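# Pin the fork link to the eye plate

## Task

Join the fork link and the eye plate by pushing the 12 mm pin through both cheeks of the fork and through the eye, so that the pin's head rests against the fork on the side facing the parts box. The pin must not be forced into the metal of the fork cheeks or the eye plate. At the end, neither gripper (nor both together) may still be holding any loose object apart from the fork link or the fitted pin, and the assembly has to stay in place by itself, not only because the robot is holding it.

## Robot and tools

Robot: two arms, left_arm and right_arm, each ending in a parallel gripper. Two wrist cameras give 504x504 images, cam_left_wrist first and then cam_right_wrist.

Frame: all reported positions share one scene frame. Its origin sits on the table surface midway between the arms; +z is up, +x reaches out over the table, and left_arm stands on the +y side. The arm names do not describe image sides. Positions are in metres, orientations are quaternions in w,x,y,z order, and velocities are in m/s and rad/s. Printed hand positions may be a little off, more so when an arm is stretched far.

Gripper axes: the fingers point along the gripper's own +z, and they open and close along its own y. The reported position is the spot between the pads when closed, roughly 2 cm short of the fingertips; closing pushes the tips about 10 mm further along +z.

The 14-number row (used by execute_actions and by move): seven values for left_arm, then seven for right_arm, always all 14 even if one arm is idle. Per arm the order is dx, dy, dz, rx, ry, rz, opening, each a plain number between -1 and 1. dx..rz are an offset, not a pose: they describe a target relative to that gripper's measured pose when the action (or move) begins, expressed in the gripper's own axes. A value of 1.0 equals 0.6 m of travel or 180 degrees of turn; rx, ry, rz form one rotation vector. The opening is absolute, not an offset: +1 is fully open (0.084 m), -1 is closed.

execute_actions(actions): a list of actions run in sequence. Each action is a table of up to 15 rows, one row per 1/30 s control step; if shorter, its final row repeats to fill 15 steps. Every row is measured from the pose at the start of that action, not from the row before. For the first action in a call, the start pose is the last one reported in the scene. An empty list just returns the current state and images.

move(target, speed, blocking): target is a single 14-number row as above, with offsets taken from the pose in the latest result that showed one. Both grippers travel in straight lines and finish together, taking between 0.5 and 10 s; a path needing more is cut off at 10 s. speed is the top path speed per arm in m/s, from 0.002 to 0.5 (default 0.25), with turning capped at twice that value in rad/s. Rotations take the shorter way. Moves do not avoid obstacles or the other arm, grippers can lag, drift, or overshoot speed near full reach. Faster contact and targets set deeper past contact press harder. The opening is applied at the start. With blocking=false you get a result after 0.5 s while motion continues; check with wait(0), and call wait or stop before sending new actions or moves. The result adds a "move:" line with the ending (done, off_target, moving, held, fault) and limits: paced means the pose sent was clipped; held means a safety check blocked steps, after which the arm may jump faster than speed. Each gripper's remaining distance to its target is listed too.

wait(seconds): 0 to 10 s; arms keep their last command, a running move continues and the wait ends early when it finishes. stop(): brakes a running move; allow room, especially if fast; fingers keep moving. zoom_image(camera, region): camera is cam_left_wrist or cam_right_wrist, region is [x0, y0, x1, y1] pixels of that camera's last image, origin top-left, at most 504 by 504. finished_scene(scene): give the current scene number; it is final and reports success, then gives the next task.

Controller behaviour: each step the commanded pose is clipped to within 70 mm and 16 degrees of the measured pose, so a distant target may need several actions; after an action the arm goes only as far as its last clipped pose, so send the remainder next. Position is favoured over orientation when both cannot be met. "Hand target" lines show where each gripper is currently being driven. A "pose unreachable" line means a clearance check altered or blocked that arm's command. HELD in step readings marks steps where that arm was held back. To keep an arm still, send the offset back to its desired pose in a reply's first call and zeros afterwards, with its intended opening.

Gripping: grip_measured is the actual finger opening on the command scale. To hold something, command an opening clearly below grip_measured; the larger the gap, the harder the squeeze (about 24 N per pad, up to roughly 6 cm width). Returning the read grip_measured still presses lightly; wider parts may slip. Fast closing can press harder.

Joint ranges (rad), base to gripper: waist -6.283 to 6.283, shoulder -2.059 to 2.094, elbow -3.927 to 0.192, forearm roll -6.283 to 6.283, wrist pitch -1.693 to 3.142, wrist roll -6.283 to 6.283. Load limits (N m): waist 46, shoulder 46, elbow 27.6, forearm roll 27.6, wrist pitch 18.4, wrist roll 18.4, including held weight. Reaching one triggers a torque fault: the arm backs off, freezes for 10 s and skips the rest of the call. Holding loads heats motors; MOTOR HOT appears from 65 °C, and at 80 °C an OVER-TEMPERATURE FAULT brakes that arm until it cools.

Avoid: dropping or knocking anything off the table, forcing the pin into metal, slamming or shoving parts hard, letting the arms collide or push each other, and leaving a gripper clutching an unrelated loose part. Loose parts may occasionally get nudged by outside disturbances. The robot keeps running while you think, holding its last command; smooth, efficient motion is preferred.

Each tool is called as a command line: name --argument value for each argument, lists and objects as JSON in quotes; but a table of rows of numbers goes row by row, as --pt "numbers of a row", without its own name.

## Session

execute_actions --actions '[]'

Scene clock: 0.00 s.
left_arm: end_effector_position=(+0.5306, +0.1015, +0.1767) grip_measured=+1.00 end_effector_quat_wxyz=(+0.287, +0.884, +0.304, +0.207) end_effector_velocity=(-0.000, +0.000, -0.000) end_effector_angular_velocity=(-0.001, +0.000, +0.001) | right_arm: end_effector_position=(+0.6375, -0.1408, +0.3426) grip_measured=-0.61 end_effector_quat_wxyz=(+0.161, +0.209, +0.932, +0.248) end_effector_velocity=(+0.000, -0.000, +0.000) end_effector_angular_velocity=(-0.000, -0.001, +0.000)
Joint positions: left_arm=[-0.428 -0.084 -0.663 -1.287  0.102  0.12   0.084] | right_arm=[ 0.167  0.218 -1.525  0.417  0.825 -2.689  0.017]
Joint velocities: left_arm=[ 0.    -0.     0.    -0.001 -0.     0.     0.   ] | right_arm=[-0.    -0.     0.    -0.    -0.001 -0.001 -0.   ]
Motor temperatures (°C, as the motors report them): left_arm=[24 27 34 26 29 28] | right_arm=[27 31 34 28 28 27]
Hand target (left_arm): +0.531, +0.101, +0.177; +0.287, +0.884, +0.304, +0.207
Hand target (right_arm): +0.637, -0.141, +0.343; +0.161, +0.209, +0.932, +0.248

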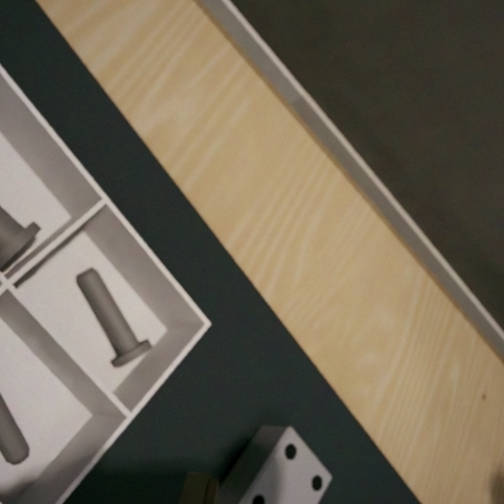

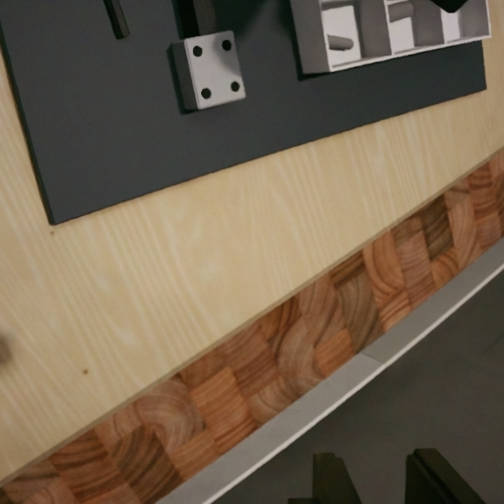

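move --target '[0.0166, -0.0680, -0.3716, 0.1902, -0.1372, 0.2015, 0.19, 0.3668, -0.0522, -0.0753, 0.1426, -0.2196, 0.8254, -0.05]' --speed 0.5

Scene clock: 16.27 s.
left_arm: end_effector_position=(+0.4006, +0.2205, +0.3197) grip_measured=+0.18 end_effector_quat_wxyz=(-0.001, +1.000, +0.001, +0.001) end_effector_velocity=(-0.000, -0.000, +0.001) end_effector_angular_velocity=(+0.000, +0.000, -0.001) | right_arm: end_effector_position=(+0.4200, -0.0797, +0.3205) grip_measured=-0.06 end_effector_quat_wxyz=(-0.001, +1.000, +0.001, -0.001) end_effector_velocity=(-0.000, +0.000, -0.000) end_effector_angular_velocity=(+0.001, +0.002, -0.005)
Joint positions: left_arm=[-0.15  -0.459 -0.962  0.002  1.42  -0.19   0.052] | right_arm=[ 0.508  0.002 -1.409  0.003  1.407  0.56   0.041]
Joint velocities: left_arm=[-0.     0.    -0.002  0.     0.002  0.001  0.   ] | right_arm=[0.    0.    0.    0.002 0.001 0.005 0.   ]
Motor temperatures (°C, as the motors report them): left_arm=[24 28 38 26 29 28] | right_arm=[27 32 38 28 28 27]
Hand target (left_arm): +0.401, +0.220, +0.320; -0.001, +1.000, +0.001, +0.001
Hand target (right_arm): +0.420, -0.080, +0.321; -0.001, +1.000, +0.001, -0.001
Off the commanded pose (left_arm): 0.001 m, 0 deg.
Off the commanded pose (right_arm): 0.001 m, 0 deg.
move: done

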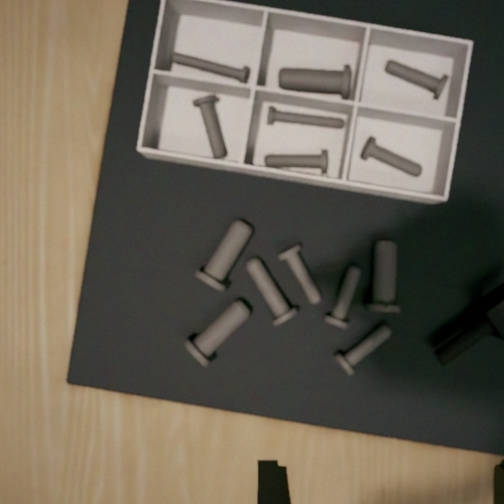

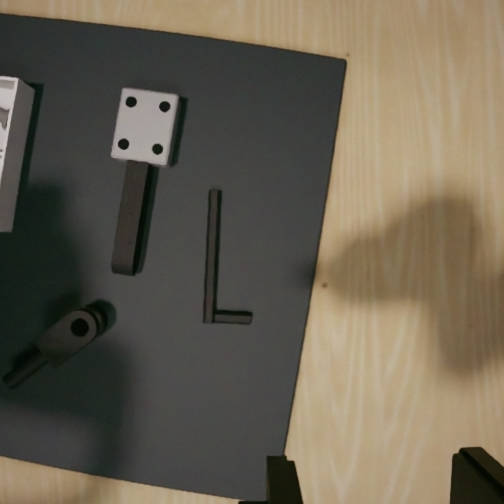

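zoom_image --camera "cam_left_wrist" --region '[170, 200, 420, 390]'

zoom_image --camera "cam_right_wrist" --region '[0, 240, 180, 420]'

zoom_image --camera "cam_right_wrist" --region '[70, 80, 270, 340]'

Region (170, 200, 420, 390) of cam_left_wrist's 504x504 image, scaled by 2.016, with more detail than that image has; it fills the top 383 rows of this view, and the rest is white.

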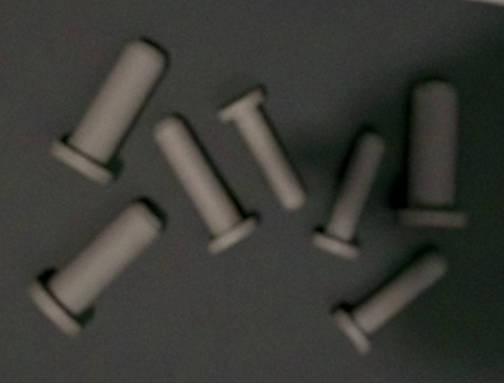

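Region (0, 240, 180, 420) of cam_right_wrist's 504x504 image, scaled by 2.800, with more detail than that image has.

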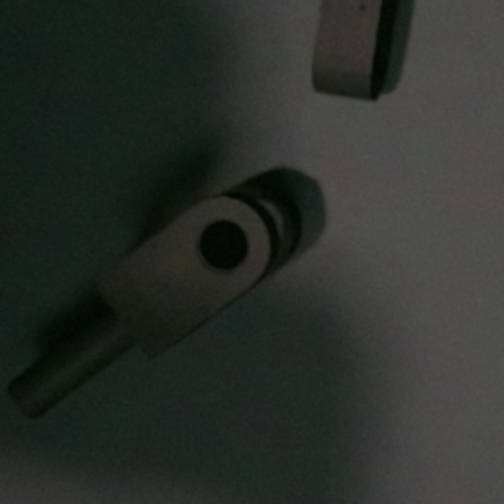

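Region (70, 80, 270, 340) of cam_right_wrist's 504x504 image, scaled by 1.938, with more detail than that image has; it fills the left 388 columns of this view, and the rest is white.

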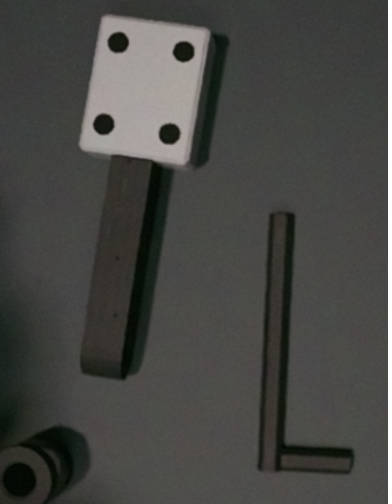

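move --target '[0.0567, 0.2512, 0.3662, 0, 0, 0.2972, 0.19, -0.0892, 0.1172, 0.2675, 0.25, 0, 0, -0.05]' --speed 0.35

zoom_image --camera "cam_left_wrist" --region '[244, 330, 504, 504]'

Scene clock: 53.63 s.
left_arm: end_effector_position=(+0.4345, +0.0684, +0.1003) grip_measured=+0.18 end_effector_quat_wxyz=(+0.000, +0.893, -0.450, +0.001) end_effector_velocity=(-0.003, +0.001, -0.004) end_effector_angular_velocity=(+0.005, +0.008, -0.003) | right_arm: end_effector_position=(+0.3667, -0.1506, +0.1605) grip_measured=-0.06 end_effector_quat_wxyz=(-0.382, +0.924, +0.001, +0.000) end_effector_velocity=(-0.002, -0.000, -0.003) end_effector_angular_velocity=(+0.003, +0.006, -0.001)
Joint positions: left_arm=[-0.484  0.047 -0.8   -0.001  0.75   0.412  0.052] | right_arm=[ 0.073 -0.202 -0.577  1.018  0.968 -0.564  0.041]
Joint velocities: left_arm=[-0.001  0.005  0.004  0.    -0.     0.001 -0.   ] | right_arm=[-0.002  0.002  0.006  0.005  0.001 -0.005  0.   ]
Motor temperatures (°C, as the motors report them): left_arm=[24 28 42 26 29 28] | right_arm=[27 33 42 28 29 27]
Hand target (left_arm): +0.434, +0.068, +0.100; +0.000, +0.893, -0.450, +0.001
Hand target (right_arm): +0.366, -0.151, +0.160; -0.382, +0.924, +0.000, -0.000
Off the commanded pose (left_arm): 0.002 m, 0 deg.
Off the commanded pose (right_arm): 0.001 m, 0 deg.
move: done

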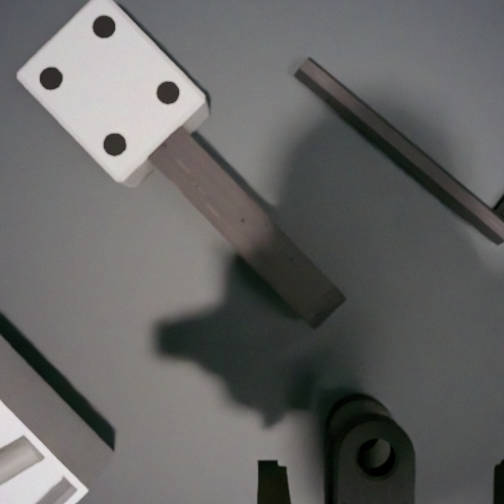

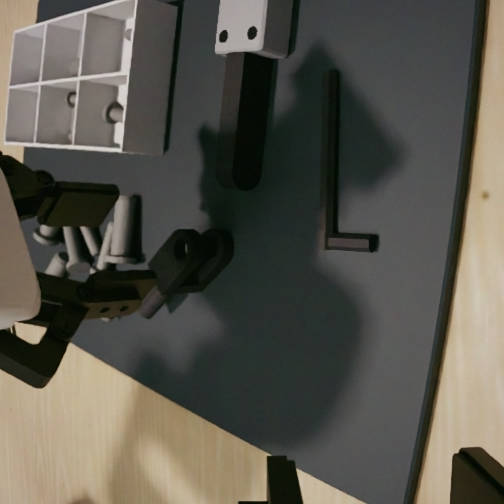

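Region (244, 330, 504, 504) of cam_left_wrist's 504x504 image, scaled by 1.938, with more detail than that image has; it fills the top 337 rows of this view, and the rest is white.

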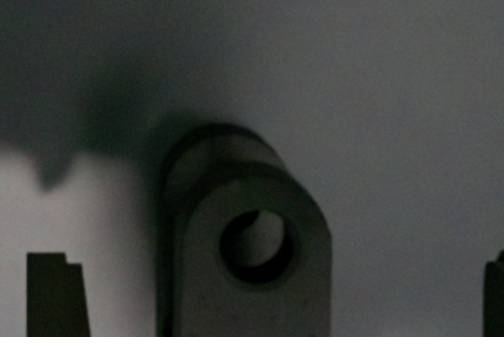

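move --target '[-0.0017, 0.0067, 0.1088, 0, 0, 0, -0.2, 0, 0, 0, 0, 0, 0, -0.05]' --speed 0.12

execute_actions --actions '[[[0,0,0,0,0,0,-0.25,0,0,0,0,0,0,-0.05],[0,0,0,0,0,0,-0.30,0,0,0,0,0,0,-0.05],[0,0,0,0,0,0,-0.34,0,0,0,0,0,0,-0.05],[0,0,0,0,0,0,-0.37,0,0,0,0,0,0,-0.05],[0,0,0,0,0,0,-0.40,0,0,0,0,0,0,-0.05],[0,0,0,0,0,0,-0.42,0,0,0,0,0,0,-0.05],[0,0,0,0,0,0,-0.44,0,0,0,0,0,0,-0.05],[0,0,0,0,0,0,-0.46,0,0,0,0,0,0,-0.05],[0,0,0,0,0,0,-0.49,0,0,0,0,0,0,-0.05],[0,0,0,0,0,0,-0.53,0,0,0,0,0,0,-0.05],[0,0,0,0,0,0,-0.58,0,0,0,0,0,0,-0.05],[0,0,0,0,0,0,-0.64,0,0,0,0,0,0,-0.05],[0,0,0,0,0,0,-0.70,0,0,0,0,0,0,-0.05]]]'

Scene clock: 64.00 s.
left_arm: end_effector_position=(+0.4308, +0.0664, +0.0353) grip_measured=-0.21 end_effector_quat_wxyz=(+0.001, +0.893, -0.450, +0.002) end_effector_velocity=(-0.003, +0.002, -0.003) end_effector_angular_velocity=(+0.005, +0.009, -0.000) | right_arm: end_effector_position=(+0.3667, -0.1506, +0.1605) grip_measured=-0.06 end_effector_quat_wxyz=(-0.382, +0.924, +0.001, +0.000) end_effector_velocity=(-0.000, +0.000, +0.000) end_effector_angular_velocity=(+0.002, +0.001, -0.001)
Joint positions: left_arm=[-0.493  0.195 -0.755 -0.002  0.556  0.405  0.035] | right_arm=[ 0.073 -0.202 -0.577  1.018  0.968 -0.564  0.041]
Joint velocities: left_arm=[ 0.     0.004  0.005 -0.     0.001  0.    -0.   ] | right_arm=[-0.     0.     0.     0.002  0.001  0.    -0.   ]
Motor temperatures (°C, as the motors report them): left_arm=[24 28 41 26 29 28] | right_arm=[27 32 41 28 29 27]
Hand target (left_arm): +0.430, +0.067, +0.035; +0.001, +0.893, -0.450, +0.001
Hand target (right_arm): +0.367, -0.151, +0.161; -0.382, +0.924, +0.001, +0.000
Off the commanded pose (left_arm): 0.000 m, 0 deg.
Off the commanded pose (right_arm): 0.000 m, 0 deg.
move: done

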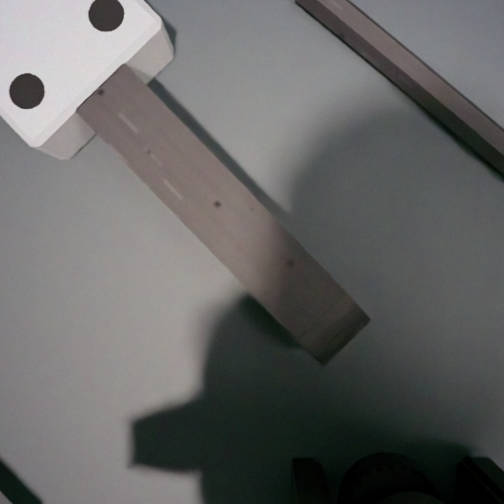

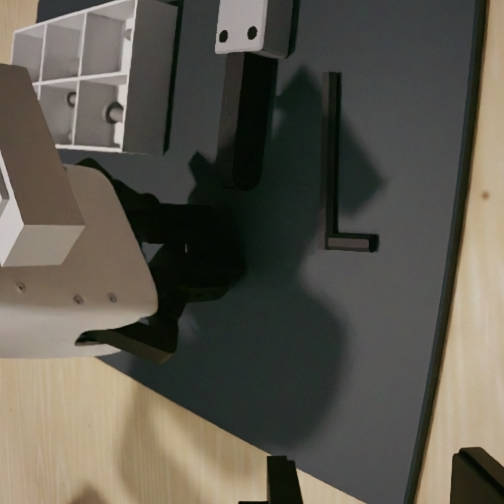

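Scene clock: 64.50 s.
left_arm: end_effector_position=(+0.4308, +0.0663, +0.0354) grip_measured=-0.46 end_effector_quat_wxyz=(+0.001, +0.893, -0.450, +0.002) end_effector_velocity=(-0.000, +0.000, -0.000) end_effector_angular_velocity=(+0.001, +0.001, -0.001) | right_arm: end_effector_position=(+0.3667, -0.1506, +0.1605) grip_measured=-0.06 end_effector_quat_wxyz=(-0.382, +0.924, +0.001, +0.000) end_effector_velocity=(-0.000, +0.000, +0.000) end_effector_angular_velocity=(+0.001, +0.000, -0.000)
Joint positions: left_arm=[-0.493  0.195 -0.755 -0.002  0.556  0.405  0.024] | right_arm=[ 0.073 -0.202 -0.577  1.018  0.968 -0.564  0.041]
Joint velocities: left_arm=[ 0.     0.001  0.001  0.001 -0.     0.     0.   ] | right_arm=[ 0.    -0.    -0.     0.001  0.     0.     0.   ]
Motor temperatures (°C, as the motors report them): left_arm=[24 28 41 26 29 28] | right_arm=[27 32 41 28 29 27]
Hand target (left_arm): +0.431, +0.066, +0.035; +0.001, +0.893, -0.450, +0.002
Hand target (right_arm): +0.367, -0.151, +0.161; -0.382, +0.924, +0.001, +0.000
Off the commanded pose (left_arm): 0.000 m, 0 deg.
Off the commanded pose (right_arm): 0.000 m, 0 deg.
Step readings (end_effector_position):
0: left_arm (+0.4308, +0.0664, +0.0353) | right_arm (+0.3667, -0.1506, +0.1605)
1: left_arm (+0.4307, +0.0664, +0.0352) | right_arm (+0.3667, -0.1506, +0.1605)
2: left_arm (+0.4307, +0.0664, +0.0352) | right_arm (+0.3667, -0.1506, +0.1605)
4: left_arm (+0.4308, +0.0664, +0.0354) | right_arm (+0.3667, -0.1506, +0.1605)
8: left_arm (+0.4309, +0.0663, +0.0354) | right_arm (+0.3667, -0.1506, +0.1605)
15: end_effector_position above

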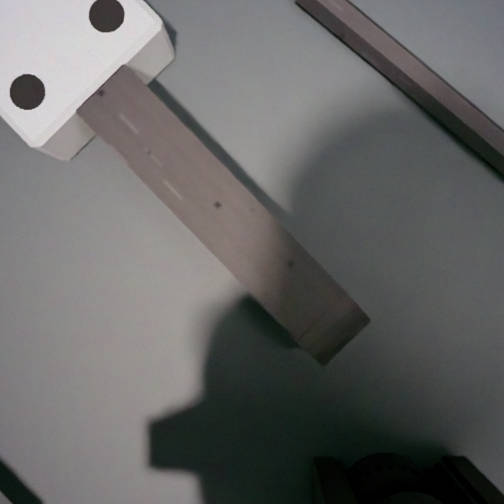

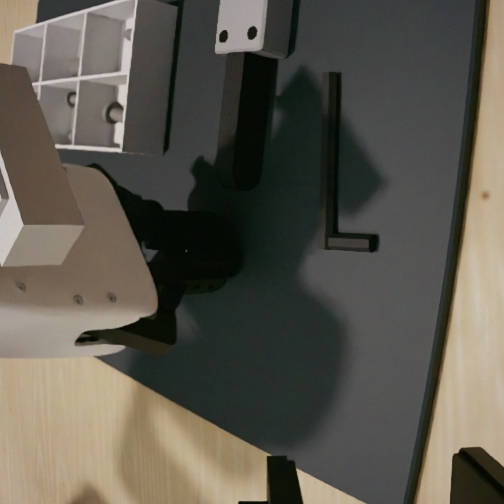

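execute_actions --actions '[]'

Scene clock: 83.17 s.
left_arm: end_effector_position=(+0.4308, +0.0664, +0.0353) grip_measured=-0.46 end_effector_quat_wxyz=(+0.001, +0.893, -0.450, +0.002) end_effector_velocity=(-0.000, -0.000, -0.000) end_effector_angular_velocity=(-0.000, +0.001, +0.001) | right_arm: end_effector_position=(+0.3667, -0.1506, +0.1605) grip_measured=-0.06 end_effector_quat_wxyz=(-0.382, +0.924, +0.001, +0.000) end_effector_velocity=(-0.000, +0.000, +0.000) end_effector_angular_velocity=(-0.000, +0.000, +0.001)
Joint positions: left_arm=[-0.493  0.195 -0.755 -0.002  0.556  0.405  0.024] | right_arm=[ 0.073 -0.202 -0.577  1.018  0.968 -0.564  0.041]
Joint velocities: left_arm=[-0.     0.    -0.    -0.001  0.001 -0.    -0.   ] | right_arm=[ 0.    -0.    -0.    -0.001  0.001  0.     0.   ]
Motor temperatures (°C, as the motors report them): left_arm=[24 28 40 26 29 28] | right_arm=[27 32 41 28 28 27]
Hand target (left_arm): +0.431, +0.066, +0.035; +0.001, +0.893, -0.450, +0.002
Hand target (right_arm): +0.367, -0.151, +0.161; -0.382, +0.924, +0.001, +0.000
Off the commanded pose (left_arm): 0.000 m, 0 deg.
Off the commanded pose (right_arm): 0.000 m, 0 deg.

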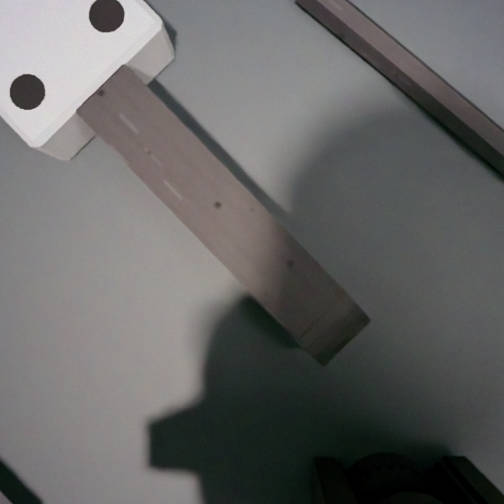

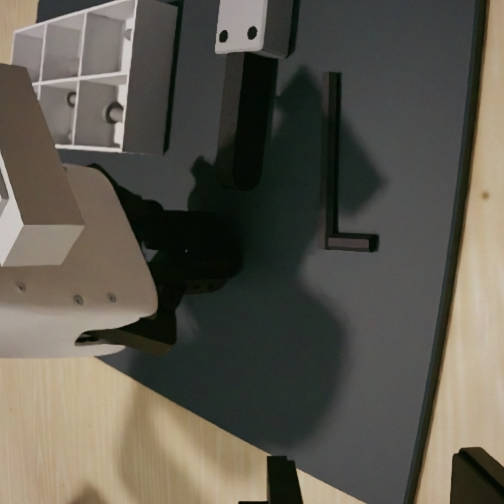

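move --target '[0,0,-0.09,0,0,0,-0.7, 0,0,0,0,0,0,-0.05]' --speed 0.1

Scene clock: 95.80 s.
left_arm: end_effector_position=(+0.4305, +0.0669, +0.0890) grip_measured=-0.46 end_effector_quat_wxyz=(+0.000, +0.893, -0.450, +0.001) end_effector_velocity=(+0.003, -0.001, +0.003) end_effector_angular_velocity=(-0.004, -0.008, +0.000) | right_arm: end_effector_position=(+0.3667, -0.1506, +0.1605) grip_measured=-0.06 end_effector_quat_wxyz=(-0.382, +0.924, +0.001, +0.000) end_effector_velocity=(+0.000, -0.000, -0.000) end_effector_angular_velocity=(-0.001, -0.001, +0.000)
Joint positions: left_arm=[-0.492  0.064 -0.781 -0.001  0.714  0.404  0.024] | right_arm=[ 0.073 -0.202 -0.577  1.018  0.968 -0.564  0.041]
Joint velocities: left_arm=[ 0.    -0.004 -0.005  0.     0.    -0.     0.   ] | right_arm=[ 0.    -0.     0.    -0.001 -0.001 -0.     0.   ]
Motor temperatures (°C, as the motors report them): left_arm=[24 28 39 26 29 28] | right_arm=[27 32 41 28 28 27]
Hand target (left_arm): +0.431, +0.067, +0.089; +0.001, +0.893, -0.450, +0.002
Hand target (right_arm): +0.367, -0.151, +0.161; -0.382, +0.924, +0.001, +0.000
Off the commanded pose (left_arm): 0.000 m, 0 deg.
Off the commanded pose (right_arm): 0.000 m, 0 deg.
move: done

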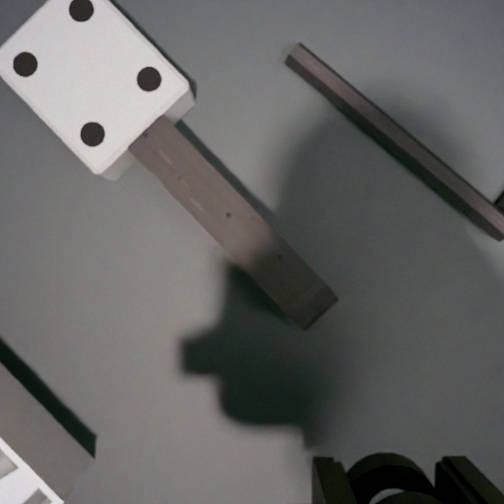

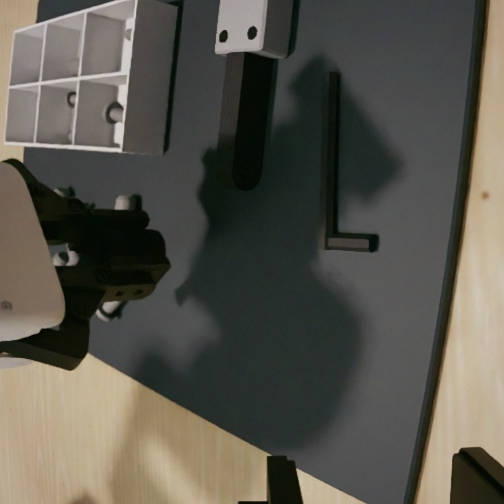

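move --target '[0.0973,0.0979,-0.0583,-0.2312,0.1165,-0.2813,-0.7, 0,0,0,0,0,0,-0.05]' --speed 0.22

Scene clock: 106.00 s.
left_arm: end_effector_position=(+0.4179, -0.0144, +0.1238) grip_measured=-0.46 end_effector_quat_wxyz=(+0.382, +0.924, +0.000, +0.000) end_effector_velocity=(-0.000, -0.000, -0.000) end_effector_angular_velocity=(-0.002, +0.000, +0.001) | right_arm: end_effector_position=(+0.3667, -0.1506, +0.1605) grip_measured=-0.06 end_effector_quat_wxyz=(-0.382, +0.924, +0.001, +0.000) end_effector_velocity=(-0.001, +0.000, +0.000) end_effector_angular_velocity=(+0.002, +0.002, +0.001)
Joint positions: left_arm=[-0.434  0.016 -0.687 -1.28   0.716  0.568  0.024] | right_arm=[ 0.073 -0.202 -0.577  1.018  0.968 -0.564  0.041]
Joint velocities: left_arm=[-0.    -0.     0.001 -0.004  0.     0.003  0.   ] | right_arm=[-0.     0.    -0.     0.001  0.003  0.     0.   ]
Motor temperatures (°C, as the motors report them): left_arm=[24 29 40 26 29 28] | right_arm=[27 32 41 28 28 27]
Hand target (left_arm): +0.418, -0.014, +0.124; +0.383, +0.924, +0.000, +0.000
Hand target (right_arm): +0.367, -0.151, +0.161; -0.382, +0.924, +0.001, +0.000
Off the commanded pose (left_arm): 0.001 m, 0 deg.
Off the commanded pose (right_arm): 0.000 m, 0 deg.
move: done

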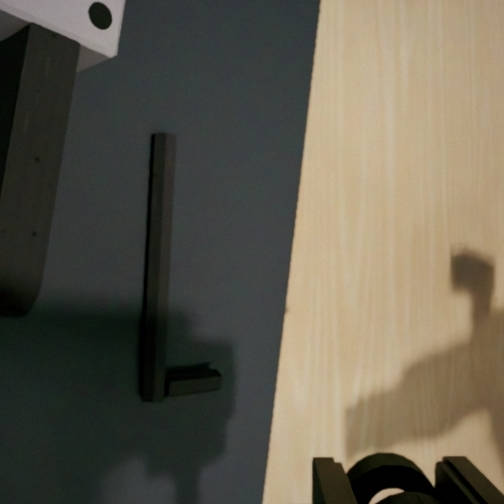

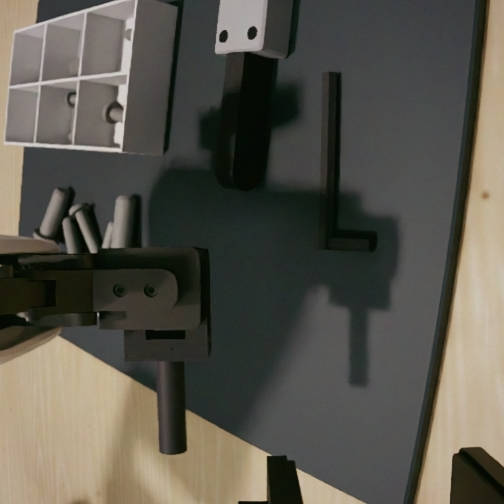

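move --target '[0,0,0,0,0,0,-0.7, 0,-0.1117,0.0855,0,0,0,-0.05]' --speed 0.12

Scene clock: 114.17 s.
left_arm: end_effector_position=(+0.4179, -0.0144, +0.1238) grip_measured=-0.46 end_effector_quat_wxyz=(+0.382, +0.924, +0.000, +0.000) end_effector_velocity=(-0.000, -0.000, +0.000) end_effector_angular_velocity=(-0.000, +0.000, -0.001) | right_arm: end_effector_position=(+0.3666, -0.0670, +0.1716) grip_measured=-0.06 end_effector_quat_wxyz=(-0.383, +0.924, +0.000, +0.000) end_effector_velocity=(+0.000, +0.001, +0.001) end_effector_angular_velocity=(+0.000, -0.001, +0.001)
Joint positions: left_arm=[-0.434  0.016 -0.687 -1.28   0.716  0.568  0.024] | right_arm=[ 0.328 -0.161 -0.634  1.117  0.818 -0.434  0.041]
Joint velocities: left_arm=[-0.     0.    -0.     0.     0.001 -0.     0.   ] | right_arm=[ 0.002  0.    -0.001 -0.    -0.001  0.001 -0.   ]
Motor temperatures (°C, as the motors report them): left_arm=[24 29 40 26 29 28] | right_arm=[27 32 41 28 28 27]
Hand target (left_arm): +0.418, -0.014, +0.124; +0.382, +0.924, +0.000, +0.000
Hand target (right_arm): +0.367, -0.067, +0.172; -0.383, +0.924, +0.000, +0.000
Off the commanded pose (left_arm): 0.000 m, 0 deg.
Off the commanded pose (right_arm): 0.000 m, 0 deg.
move: done

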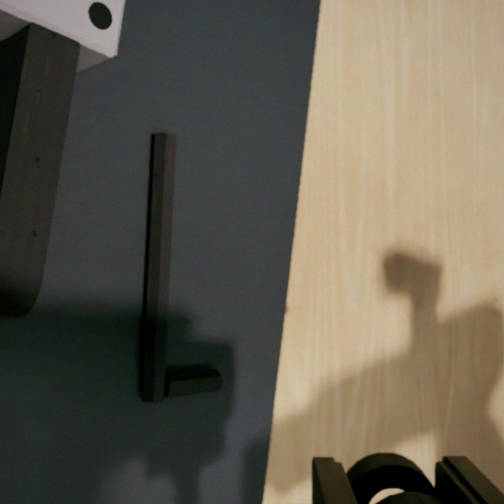

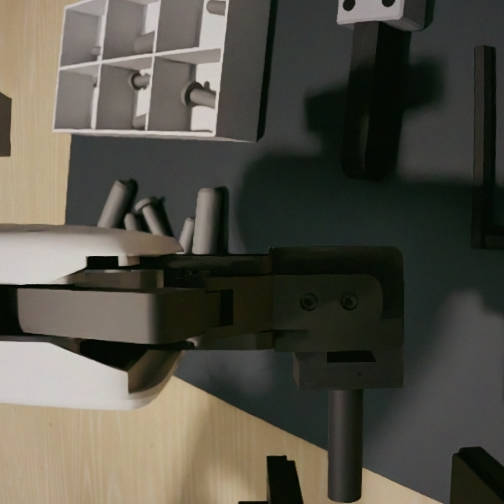

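zoom_image --camera "cam_right_wrist" --region '[254, 336, 504, 504]'

Region (254, 336, 504, 504) of cam_right_wrist's 504x504 image, scaled by 2.016, with more detail than that image has; it fills the top 339 rows of this view, and the rest is white.

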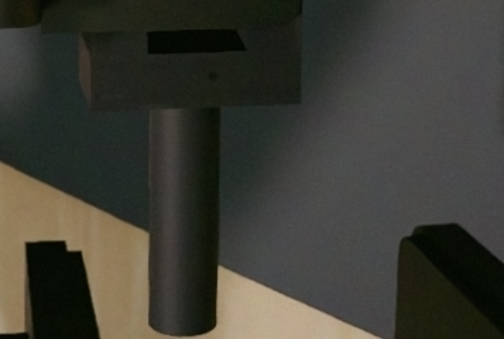

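move --target '[0,0,0,0,0,0,-0.7, 0.002,-0.0012,0.1,0,0,0,-0.3]' --speed 0.06

Scene clock: 147.30 s.
left_arm: end_effector_position=(+0.4179, -0.0144, +0.1238) grip_measured=-0.46 end_effector_quat_wxyz=(+0.382, +0.924, +0.000, +0.000) end_effector_velocity=(+0.000, -0.000, +0.000) end_effector_angular_velocity=(-0.001, +0.000, +0.001) | right_arm: end_effector_position=(+0.3678, -0.0241, +0.1298) grip_measured=-0.32 end_effector_quat_wxyz=(-0.383, +0.924, +0.000, +0.000) end_effector_velocity=(+0.000, +0.001, +0.001) end_effector_angular_velocity=(+0.002, -0.002, +0.000)
Joint positions: left_arm=[-0.434  0.016 -0.687 -1.28   0.716  0.568  0.024] | right_arm=[ 0.457  0.003 -0.688  1.289  0.697 -0.538  0.03 ]
Joint velocities: left_arm=[ 0.    -0.    -0.    -0.001  0.001 -0.    -0.   ] | right_arm=[ 0.001  0.    -0.001  0.002 -0.    -0.002 -0.   ]
Motor temperatures (°C, as the motors report them): left_arm=[24 29 41 26 29 28] | right_arm=[27 32 41 28 28 27]
Hand target (left_arm): +0.418, -0.014, +0.124; +0.382, +0.924, +0.000, +0.000
Hand target (right_arm): +0.368, -0.024, +0.130; -0.383, +0.924, +0.000, +0.000
Off the commanded pose (left_arm): 0.000 m, 0 deg.
Off the commanded pose (right_arm): 0.000 m, 0 deg.
move: done

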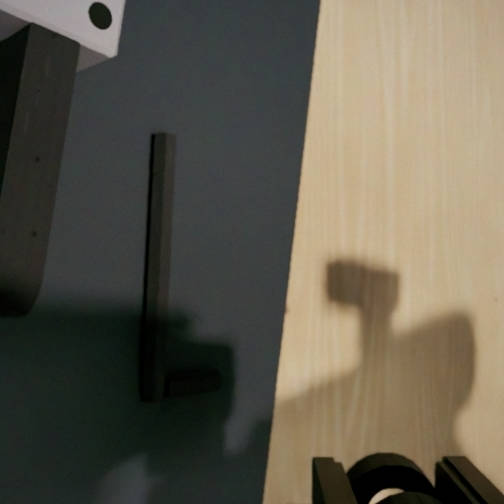

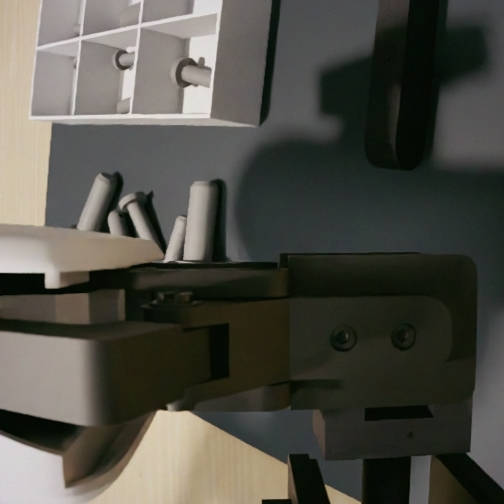

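zoom_image --camera "cam_right_wrist" --region '[264, 384, 504, 504]'

Region (264, 384, 504, 504) of cam_right_wrist's 504x504 image, scaled by 2.100, with more detail than that image has.

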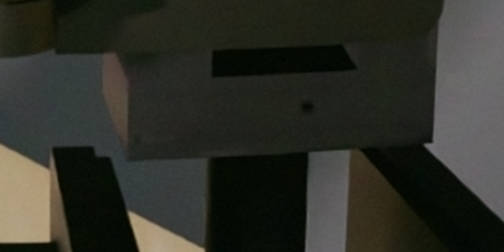

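execute_actions --actions '[[[0,0,0,0,0,0,-0.7, 0,0.0003,0,0,0,0,-0.36],[0,0,0,0,0,0,-0.7, 0,0.0005,0,0,0,0,-0.4],[0,0,0,0,0,0,-0.7, 0,0.0007,0,0,0,0,-0.44],[0,0,0,0,0,0,-0.7, 0,0.0009,0,0,0,0,-0.48],[0,0,0,0,0,0,-0.7, 0,0.001,0,0,0,0,-0.52],[0,0,0,0,0,0,-0.7, 0,0.001,0,0,0,0,-0.55],[0,0,0,0,0,0,-0.7, 0,0.001,0,0,0,0,-0.58],[0,0,0,0,0,0,-0.7, 0,0.001,0,0,0,0,-0.61],[0,0,0,0,0,0,-0.7, 0,0.001,0,0,0,0,-0.64],[0,0,0,0,0,0,-0.7, 0,0.001,0,0,0,0,-0.66],[0,0,0,0,0,0,-0.7, 0,0.001,0,0,0,0,-0.68],[0,0,0,0,0,0,-0.7, 0,0.001,0,0,0,0,-0.70],[0,0,0,0,0,0,-0.7, 0,0.001,0,0,0,0,-0.72],[0,0,0,0,0,0,-0.7, 0,0.001,0,0,0,0,-0.74],[0,0,0,0,0,0,-0.7, 0,0.001,0,0,0,0,-0.76]],[[0,0,0,0,0,0,-0.7, 0,0,0,0,0,0,-0.78],[0,0,0,0,0,0,-0.7, 0,0,0,0,0,0,-0.80],[0,0,0,0,0,0,-0.7, 0,0,0,0,0,0,-0.82],[0,0,0,0,0,0,-0.7, 0,0,0,0,0,0,-0.84],[0,0,0,0,0,0,-0.7, 0,0,0,0,0,0,-0.86],[0,0,0,0,0,0,-0.7, 0,0,0,0,0,0,-0.88],[0,0,0,0,0,0,-0.7, 0,0,0,0,0,0,-0.90],[0,0,0,0,0,0,-0.7, 0,0,0,0,0,0,-0.92],[0,0,0,0,0,0,-0.7, 0,0,0,0,0,0,-0.94],[0,0,0,0,0,0,-0.7, 0,0,0,0,0,0,-0.96]]]'

Scene clock: 173.50 s.
left_arm: end_effector_position=(+0.4179, -0.0144, +0.1239) grip_measured=-0.46 end_effector_quat_wxyz=(+0.382, +0.924, +0.000, +0.000) end_effector_velocity=(-0.000, -0.000, +0.000) end_effector_angular_velocity=(-0.000, +0.000, -0.000) | right_arm: end_effector_position=(+0.3677, -0.0251, +0.1287) grip_measured=-0.74 end_effector_quat_wxyz=(-0.382, +0.924, -0.000, +0.000) end_effector_velocity=(-0.000, +0.000, +0.000) end_effector_angular_velocity=(+0.000, +0.000, +0.001)
Joint positions: left_arm=[-0.434  0.016 -0.687 -1.28   0.717  0.568  0.024] | right_arm=[ 0.456  0.004 -0.686  1.289  0.696 -0.54   0.012]
Joint velocities: left_arm=[-0.    -0.    -0.     0.     0.001 -0.001 -0.   ] | right_arm=[-0.    -0.    -0.    -0.001  0.001  0.    -0.   ]
Motor temperatures (°C, as the motors report them): left_arm=[24 29 41 26 29 28] | right_arm=[27 32 41 28 28 27]
Hand target (left_arm): +0.418, -0.014, +0.124; +0.382, +0.924, +0.000, +0.000
Hand target (right_arm): +0.368, -0.025, +0.129; -0.382, +0.924, -0.000, +0.000
Off the commanded pose (left_arm): 0.000 m, 0 deg.
Off the commanded pose (right_arm): 0.000 m, 0 deg.
Step readings (end_effector_position; steps 1 to 15: 1st action; 16 to 30: 2nd action):
0: left_arm (+0.4179, -0.0144, +0.1238) | right_arm (+0.3676, -0.0240, +0.1296)
1: left_arm (+0.4179, -0.0144, +0.1238) | right_arm (+0.3676, -0.0240, +0.1296)
2: left_arm (+0.4179, -0.0144, +0.1238) | right_arm (+0.3677, -0.0241, +0.1297)
4: left_arm (+0.4179, -0.0144, +0.1238) | right_arm (+0.3678, -0.0242, +0.1296)
8: left_arm (+0.4179, -0.0144, +0.1238) | right_arm (+0.3677, -0.0245, +0.1294)
15: left_arm (+0.4179, -0.0144, +0.1239) | right_arm (+0.3676, -0.0250, +0.1287)
16: left_arm (+0.4179, -0.0144, +0.1239) | right_arm (+0.3677, -0.0250, +0.1287)
17: left_arm (+0.4179, -0.0144, +0.1239) | right_arm (+0.3677, -0.0251, +0.1287)
19: left_arm (+0.4179, -0.0143, +0.1239) | right_arm (+0.3677, -0.0251, +0.1287)
23: left_arm (+0.4179, -0.0144, +0.1239) | right_arm (+0.3677, -0.0251, +0.1287)
30: end_effector_position above

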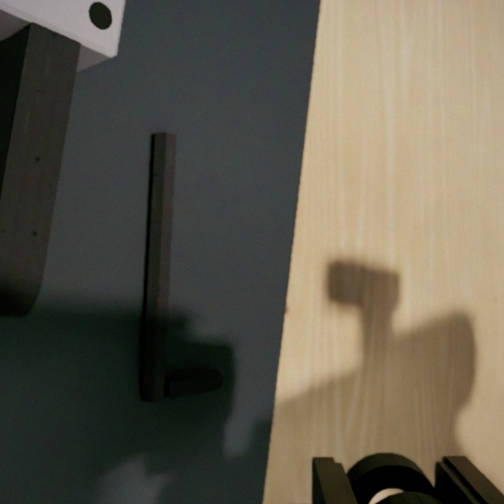

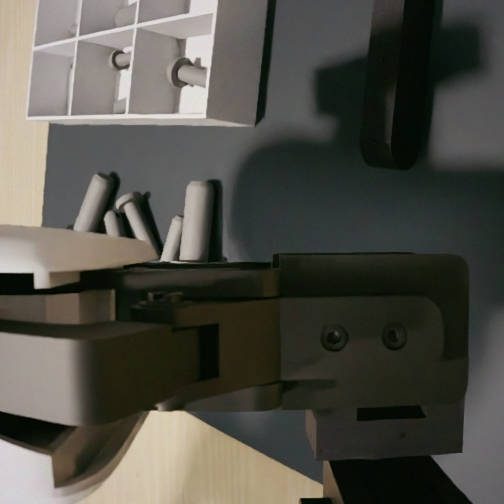

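execute_actions --actions '[[[0,0,0,0,0,0,-0.6, 0,0,0,0,0,0,-0.96],[0,0,0,0,0,0,-0.52, 0,0,0,0,0,0,-0.96],[0,0,0,0,0,0,-0.46, 0,0,0,0,0,0,-0.96],[0,0,0,0,0,0,-0.42, 0,0,0,0,0,0,-0.96],[0,0,0,0,0,0,-0.38, 0,0,0,0,0,0,-0.96],[0,0,0,0,0,0,-0.34, 0,0,0,0,0,0,-0.96],[0,0,0,0,0,0,-0.30, 0,0,0,0,0,0,-0.96],[0,0,0,0,0,0,-0.26, 0,0,0,0,0,0,-0.96],[0,0,0,0,0,0,-0.22, 0,0,0,0,0,0,-0.96],[0,0,0,0,0,0,-0.17, 0,0,0,0,0,0,-0.96]]]'

move --target '[0,0,-0.1,0,0,0,-0.17, 0,0,0,0,0,0,-0.96]' --speed 0.1

Scene clock: 179.17 s.
left_arm: end_effector_position=(+0.4179, -0.0144, +0.1240) grip_measured=-0.18 end_effector_quat_wxyz=(+0.383, +0.924, +0.000, +0.000) end_effector_velocity=(-0.001, +0.000, -0.001) end_effector_angular_velocity=(+0.001, +0.002, +0.001) | right_arm: end_effector_position=(+0.3676, -0.0250, +0.1287) grip_measured=-0.74 end_effector_quat_wxyz=(-0.382, +0.924, -0.000, -0.000) end_effector_velocity=(+0.000, -0.001, -0.000) end_effector_angular_velocity=(-0.001, -0.001, -0.001)
Joint positions: left_arm=[-0.434  0.016 -0.687 -1.28   0.717  0.568  0.036] | right_arm=[ 0.456  0.004 -0.687  1.289  0.696 -0.54   0.011]
Joint velocities: left_arm=[ 0.     0.001  0.002 -0.     0.    -0.     0.   ] | right_arm=[-0.001 -0.     0.    -0.001 -0.001 -0.     0.   ]
Motor temperatures (°C, as the motors report them): left_arm=[24 29 41 26 29 28] | right_arm=[27 32 41 28 28 27]
Hand target (left_arm): +0.418, -0.014, +0.124; +0.382, +0.924, +0.000, +0.000
Hand target (right_arm): +0.368, -0.025, +0.129; -0.382, +0.924, -0.000, +0.000
Off the commanded pose (left_arm): 0.000 m, 0 deg.
Off the commanded pose (right_arm): 0.000 m, 0 deg.
Step readings (end_effector_position):
0: left_arm (+0.4179, -0.0144, +0.1239) | right_arm (+0.3676, -0.0250, +0.1287)
1: left_arm (+0.4179, -0.0144, +0.1239) | right_arm (+0.3676, -0.0250, +0.1287)
2: left_arm (+0.4179, -0.0144, +0.1239) | right_arm (+0.3676, -0.0250, +0.1287)
4: left_arm (+0.4179, -0.0144, +0.1238) | right_arm (+0.3676, -0.0250, +0.1288)
8: left_arm (+0.4183, -0.0147, +0.1244) | right_arm (+0.3674, -0.0247, +0.1288)
15: end_effector_position above

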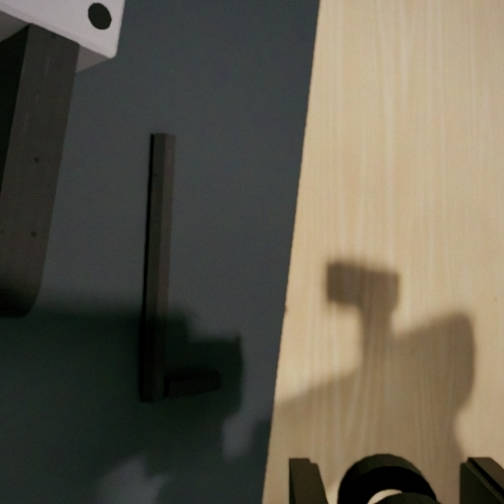

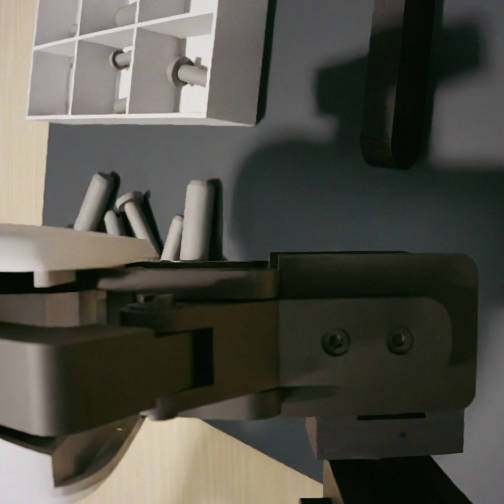

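Scene clock: 180.10 s.
left_arm: end_effector_position=(+0.4178, +0.0282, +0.1660) grip_measured=-0.18 end_effector_quat_wxyz=(+0.382, +0.924, +0.000, -0.000) end_effector_velocity=(-0.001, +0.000, -0.000) end_effector_angular_velocity=(+0.001, +0.004, -0.001) | right_arm: end_effector_position=(+0.3676, -0.0250, +0.1287) grip_measured=-0.74 end_effector_quat_wxyz=(-0.382, +0.924, -0.000, -0.000) end_effector_velocity=(-0.000, +0.000, +0.000) end_effector_angular_velocity=(+0.002, +0.001, -0.000)
Joint positions: left_arm=[-0.303 -0.141 -0.642 -1.109  0.838  0.465  0.036] | right_arm=[ 0.456  0.004 -0.687  1.289  0.696 -0.54   0.011]
Joint velocities: left_arm=[ 0.001 -0.     0.001  0.003  0.003 -0.002 -0.   ] | right_arm=[-0.    -0.    -0.     0.001  0.001 -0.     0.   ]
Motor temperatures (°C, as the motors report them): left_arm=[24 29 41 26 29 28] | right_arm=[27 32 41 28 28 27]
Hand target (left_arm): +0.418, +0.028, +0.166; +0.382, +0.924, +0.000, +0.000
Hand target (right_arm): +0.368, -0.025, +0.129; -0.382, +0.924, -0.000, -0.000
Off the commanded pose (left_arm): 0.000 m, 0 deg.
Off the commanded pose (right_arm): 0.000 m, 0 deg.
move: done

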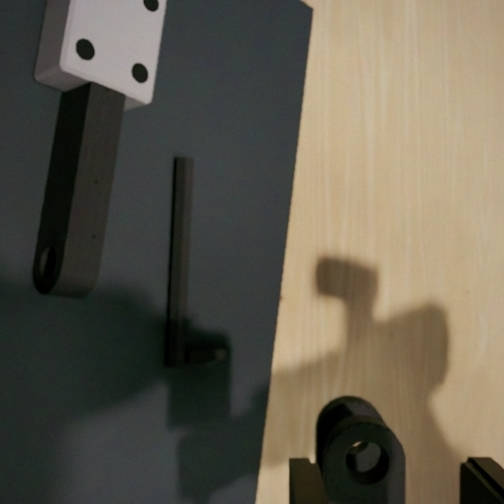

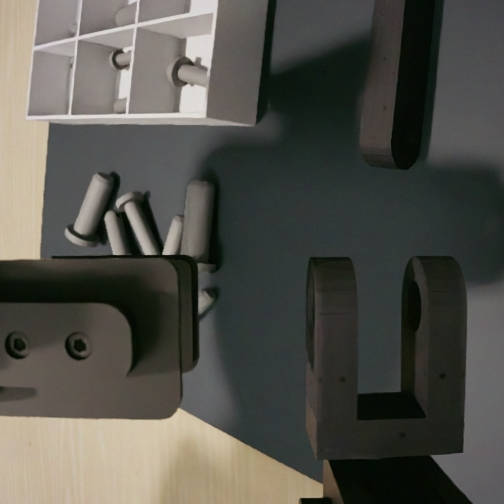

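move --target '[0.007,-0.2685,-0.2072,0.24375,0.0676,-0.16319,-0.55, 0.0497,-0.0119,0.1738,-0.24953,0.01898,0.04583,-0.96]' --speed 0.18

Scene clock: 207.97 s.
left_arm: end_effector_position=(+0.4223, +0.2300, +0.1402) grip_measured=-0.57 end_effector_quat_wxyz=(-0.000, +0.964, +0.267, +0.001) end_effector_velocity=(+0.000, +0.000, +0.000) end_effector_angular_velocity=(+0.001, +0.000, +0.002) | right_arm: end_effector_position=(+0.3968, +0.0545, +0.0601) grip_measured=-0.74 end_effector_quat_wxyz=(-0.001, +0.997, -0.075, -0.001) end_effector_velocity=(+0.000, -0.000, +0.001) end_effector_angular_velocity=(-0.003, +0.000, -0.000)
Joint positions: left_arm=[-0.113 -0.25  -0.612  0.001  0.86  -0.693  0.019] | right_arm=[ 0.74   0.459 -1.246  0.004  0.787  0.943  0.011]
Joint velocities: left_arm=[ 0.    -0.    -0.001  0.002  0.001 -0.003  0.   ] | right_arm=[ 0.     0.001 -0.005 -0.003  0.007  0.003 -0.   ]
Motor temperatures (°C, as the motors report them): left_arm=[24 28 42 26 29 28] | right_arm=[27 33 41 28 28 27]
Hand target (left_arm): +0.422, +0.230, +0.140; -0.000, +0.964, +0.267, +0.001
Hand target (right_arm): +0.397, +0.055, +0.060; -0.001, +0.997, -0.075, -0.001
Off the commanded pose (left_arm): 0.000 m, 0 deg.
Off the commanded pose (right_arm): 0.001 m, 0 deg.
move: done

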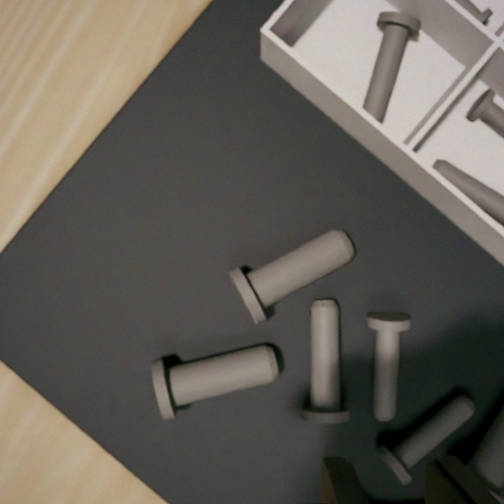

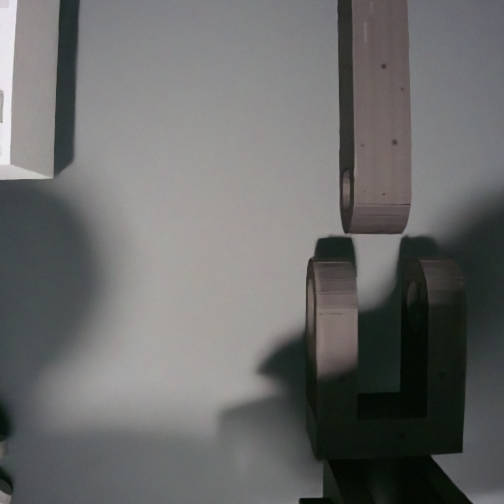

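zoom_image --camera "cam_left_wrist" --region '[240, 270, 430, 460]'

zoom_image --camera "cam_right_wrist" --region '[290, 0, 490, 470]'

Region (240, 270, 430, 460) of cam_left_wrist's 504x504 image, scaled by 2.653, with more detail than that image has.

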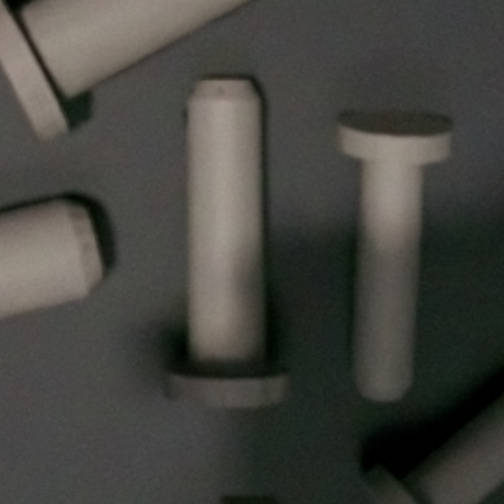

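Region (290, 0, 490, 470) of cam_right_wrist's 504x504 image, scaled by 1.072, with more detail than that image has; it fills the left 214 columns of this view, and the rest is white.

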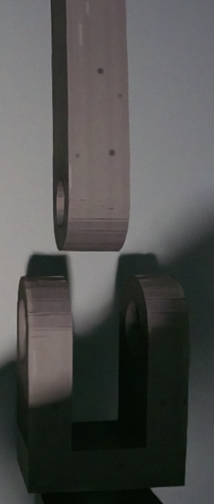

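move --target '[0.0357,-0.0063,0.1003,0,0,0,-0.61, 0,0,0.0335,0,0,0,-0.96]' --speed 0.07

Scene clock: 227.83 s.
left_arm: end_effector_position=(+0.4389, +0.2440, +0.0801) grip_measured=-0.63 end_effector_quat_wxyz=(+0.000, +0.964, +0.267, +0.001) end_effector_velocity=(+0.001, +0.000, +0.000) end_effector_angular_velocity=(-0.001, -0.002, +0.001) | right_arm: end_effector_position=(+0.3969, +0.0546, +0.0401) grip_measured=-0.74 end_effector_quat_wxyz=(-0.001, +0.997, -0.075, -0.001) end_effector_velocity=(+0.001, +0.001, +0.001) end_effector_angular_velocity=(+0.003, -0.003, +0.000)
Joint positions: left_arm=[-0.07  -0.065 -0.596  0.001  0.658 -0.649  0.016] | right_arm=[ 0.74   0.497 -1.24   0.004  0.742  0.943  0.011]
Joint velocities: left_arm=[ 0.001  0.    -0.    -0.001 -0.002  0.001 -0.   ] | right_arm=[ 0.    -0.001 -0.001  0.    -0.002 -0.     0.   ]
Motor temperatures (°C, as the motors report them): left_arm=[24 28 42 26 29 28] | right_arm=[27 33 42 28 28 27]
Hand target (left_arm): +0.439, +0.244, +0.080; +0.000, +0.964, +0.267, +0.001
Hand target (right_arm): +0.397, +0.054, +0.040; -0.001, +0.997, -0.075, -0.001
Off the commanded pose (left_arm): 0.000 m, 0 deg.
Off the commanded pose (right_arm): 0.000 m, 0 deg.
move: done

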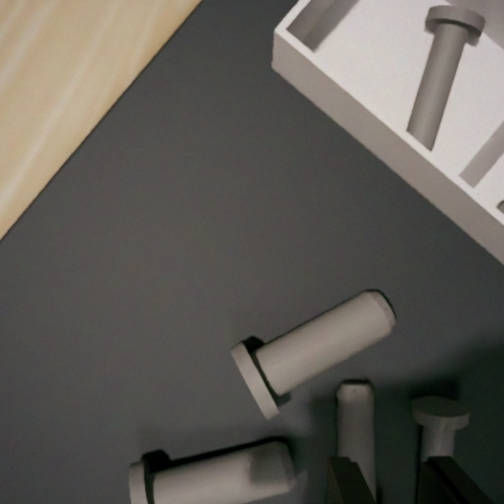

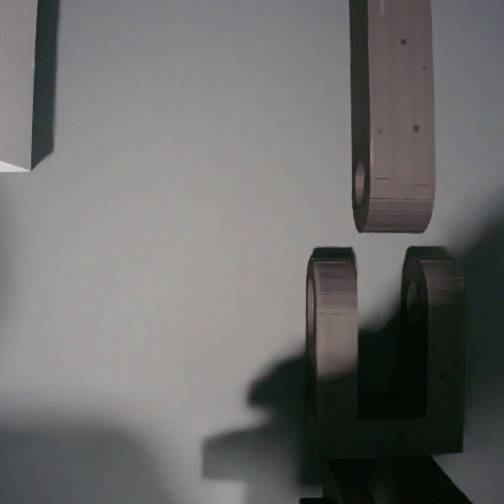

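zoom_image --camera "cam_left_wrist" --region '[290, 360, 490, 504]'

zoom_image --camera "cam_right_wrist" --region '[300, 150, 480, 330]'

zoom_image --camera "cam_right_wrist" --region '[300, 0, 480, 180]'

zoom_image --camera "cam_right_wrist" --region '[300, 290, 480, 470]'

Region (290, 360, 490, 504) of cam_left_wrist's 504x504 image, scaled by 2.520, with more detail than that image has; it fills the top 363 rows of this view, and the rest is white.

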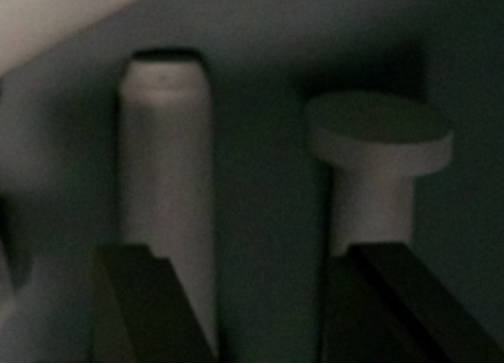

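Region (300, 150, 480, 330) of cam_right_wrist's 504x504 image, scaled by 2.800, with more detail than that image has.

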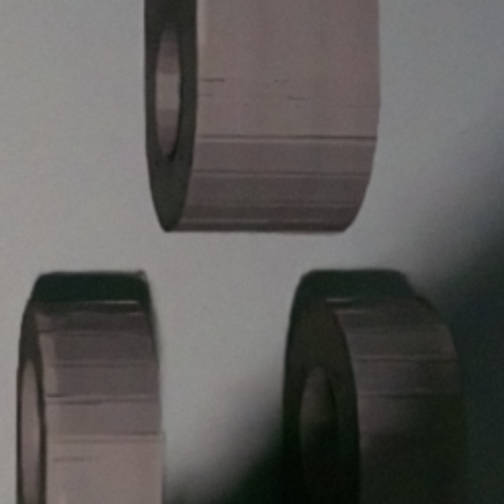

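Region (300, 0, 480, 180) of cam_right_wrist's 504x504 image, scaled by 2.800, with more detail than that image has.

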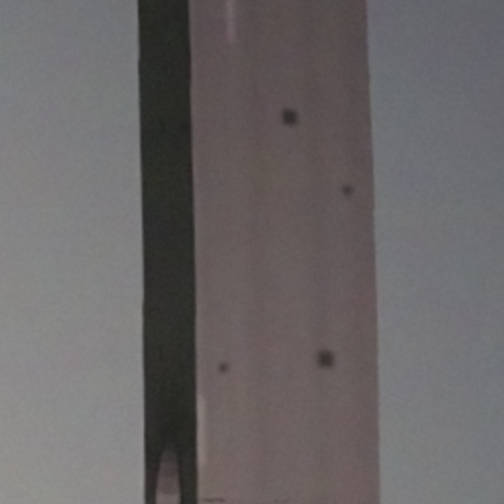

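Region (300, 290, 480, 470) of cam_right_wrist's 504x504 image, scaled by 2.800, with more detail than that image has.

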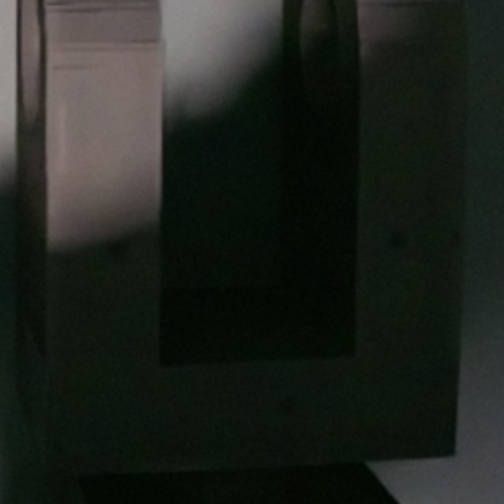

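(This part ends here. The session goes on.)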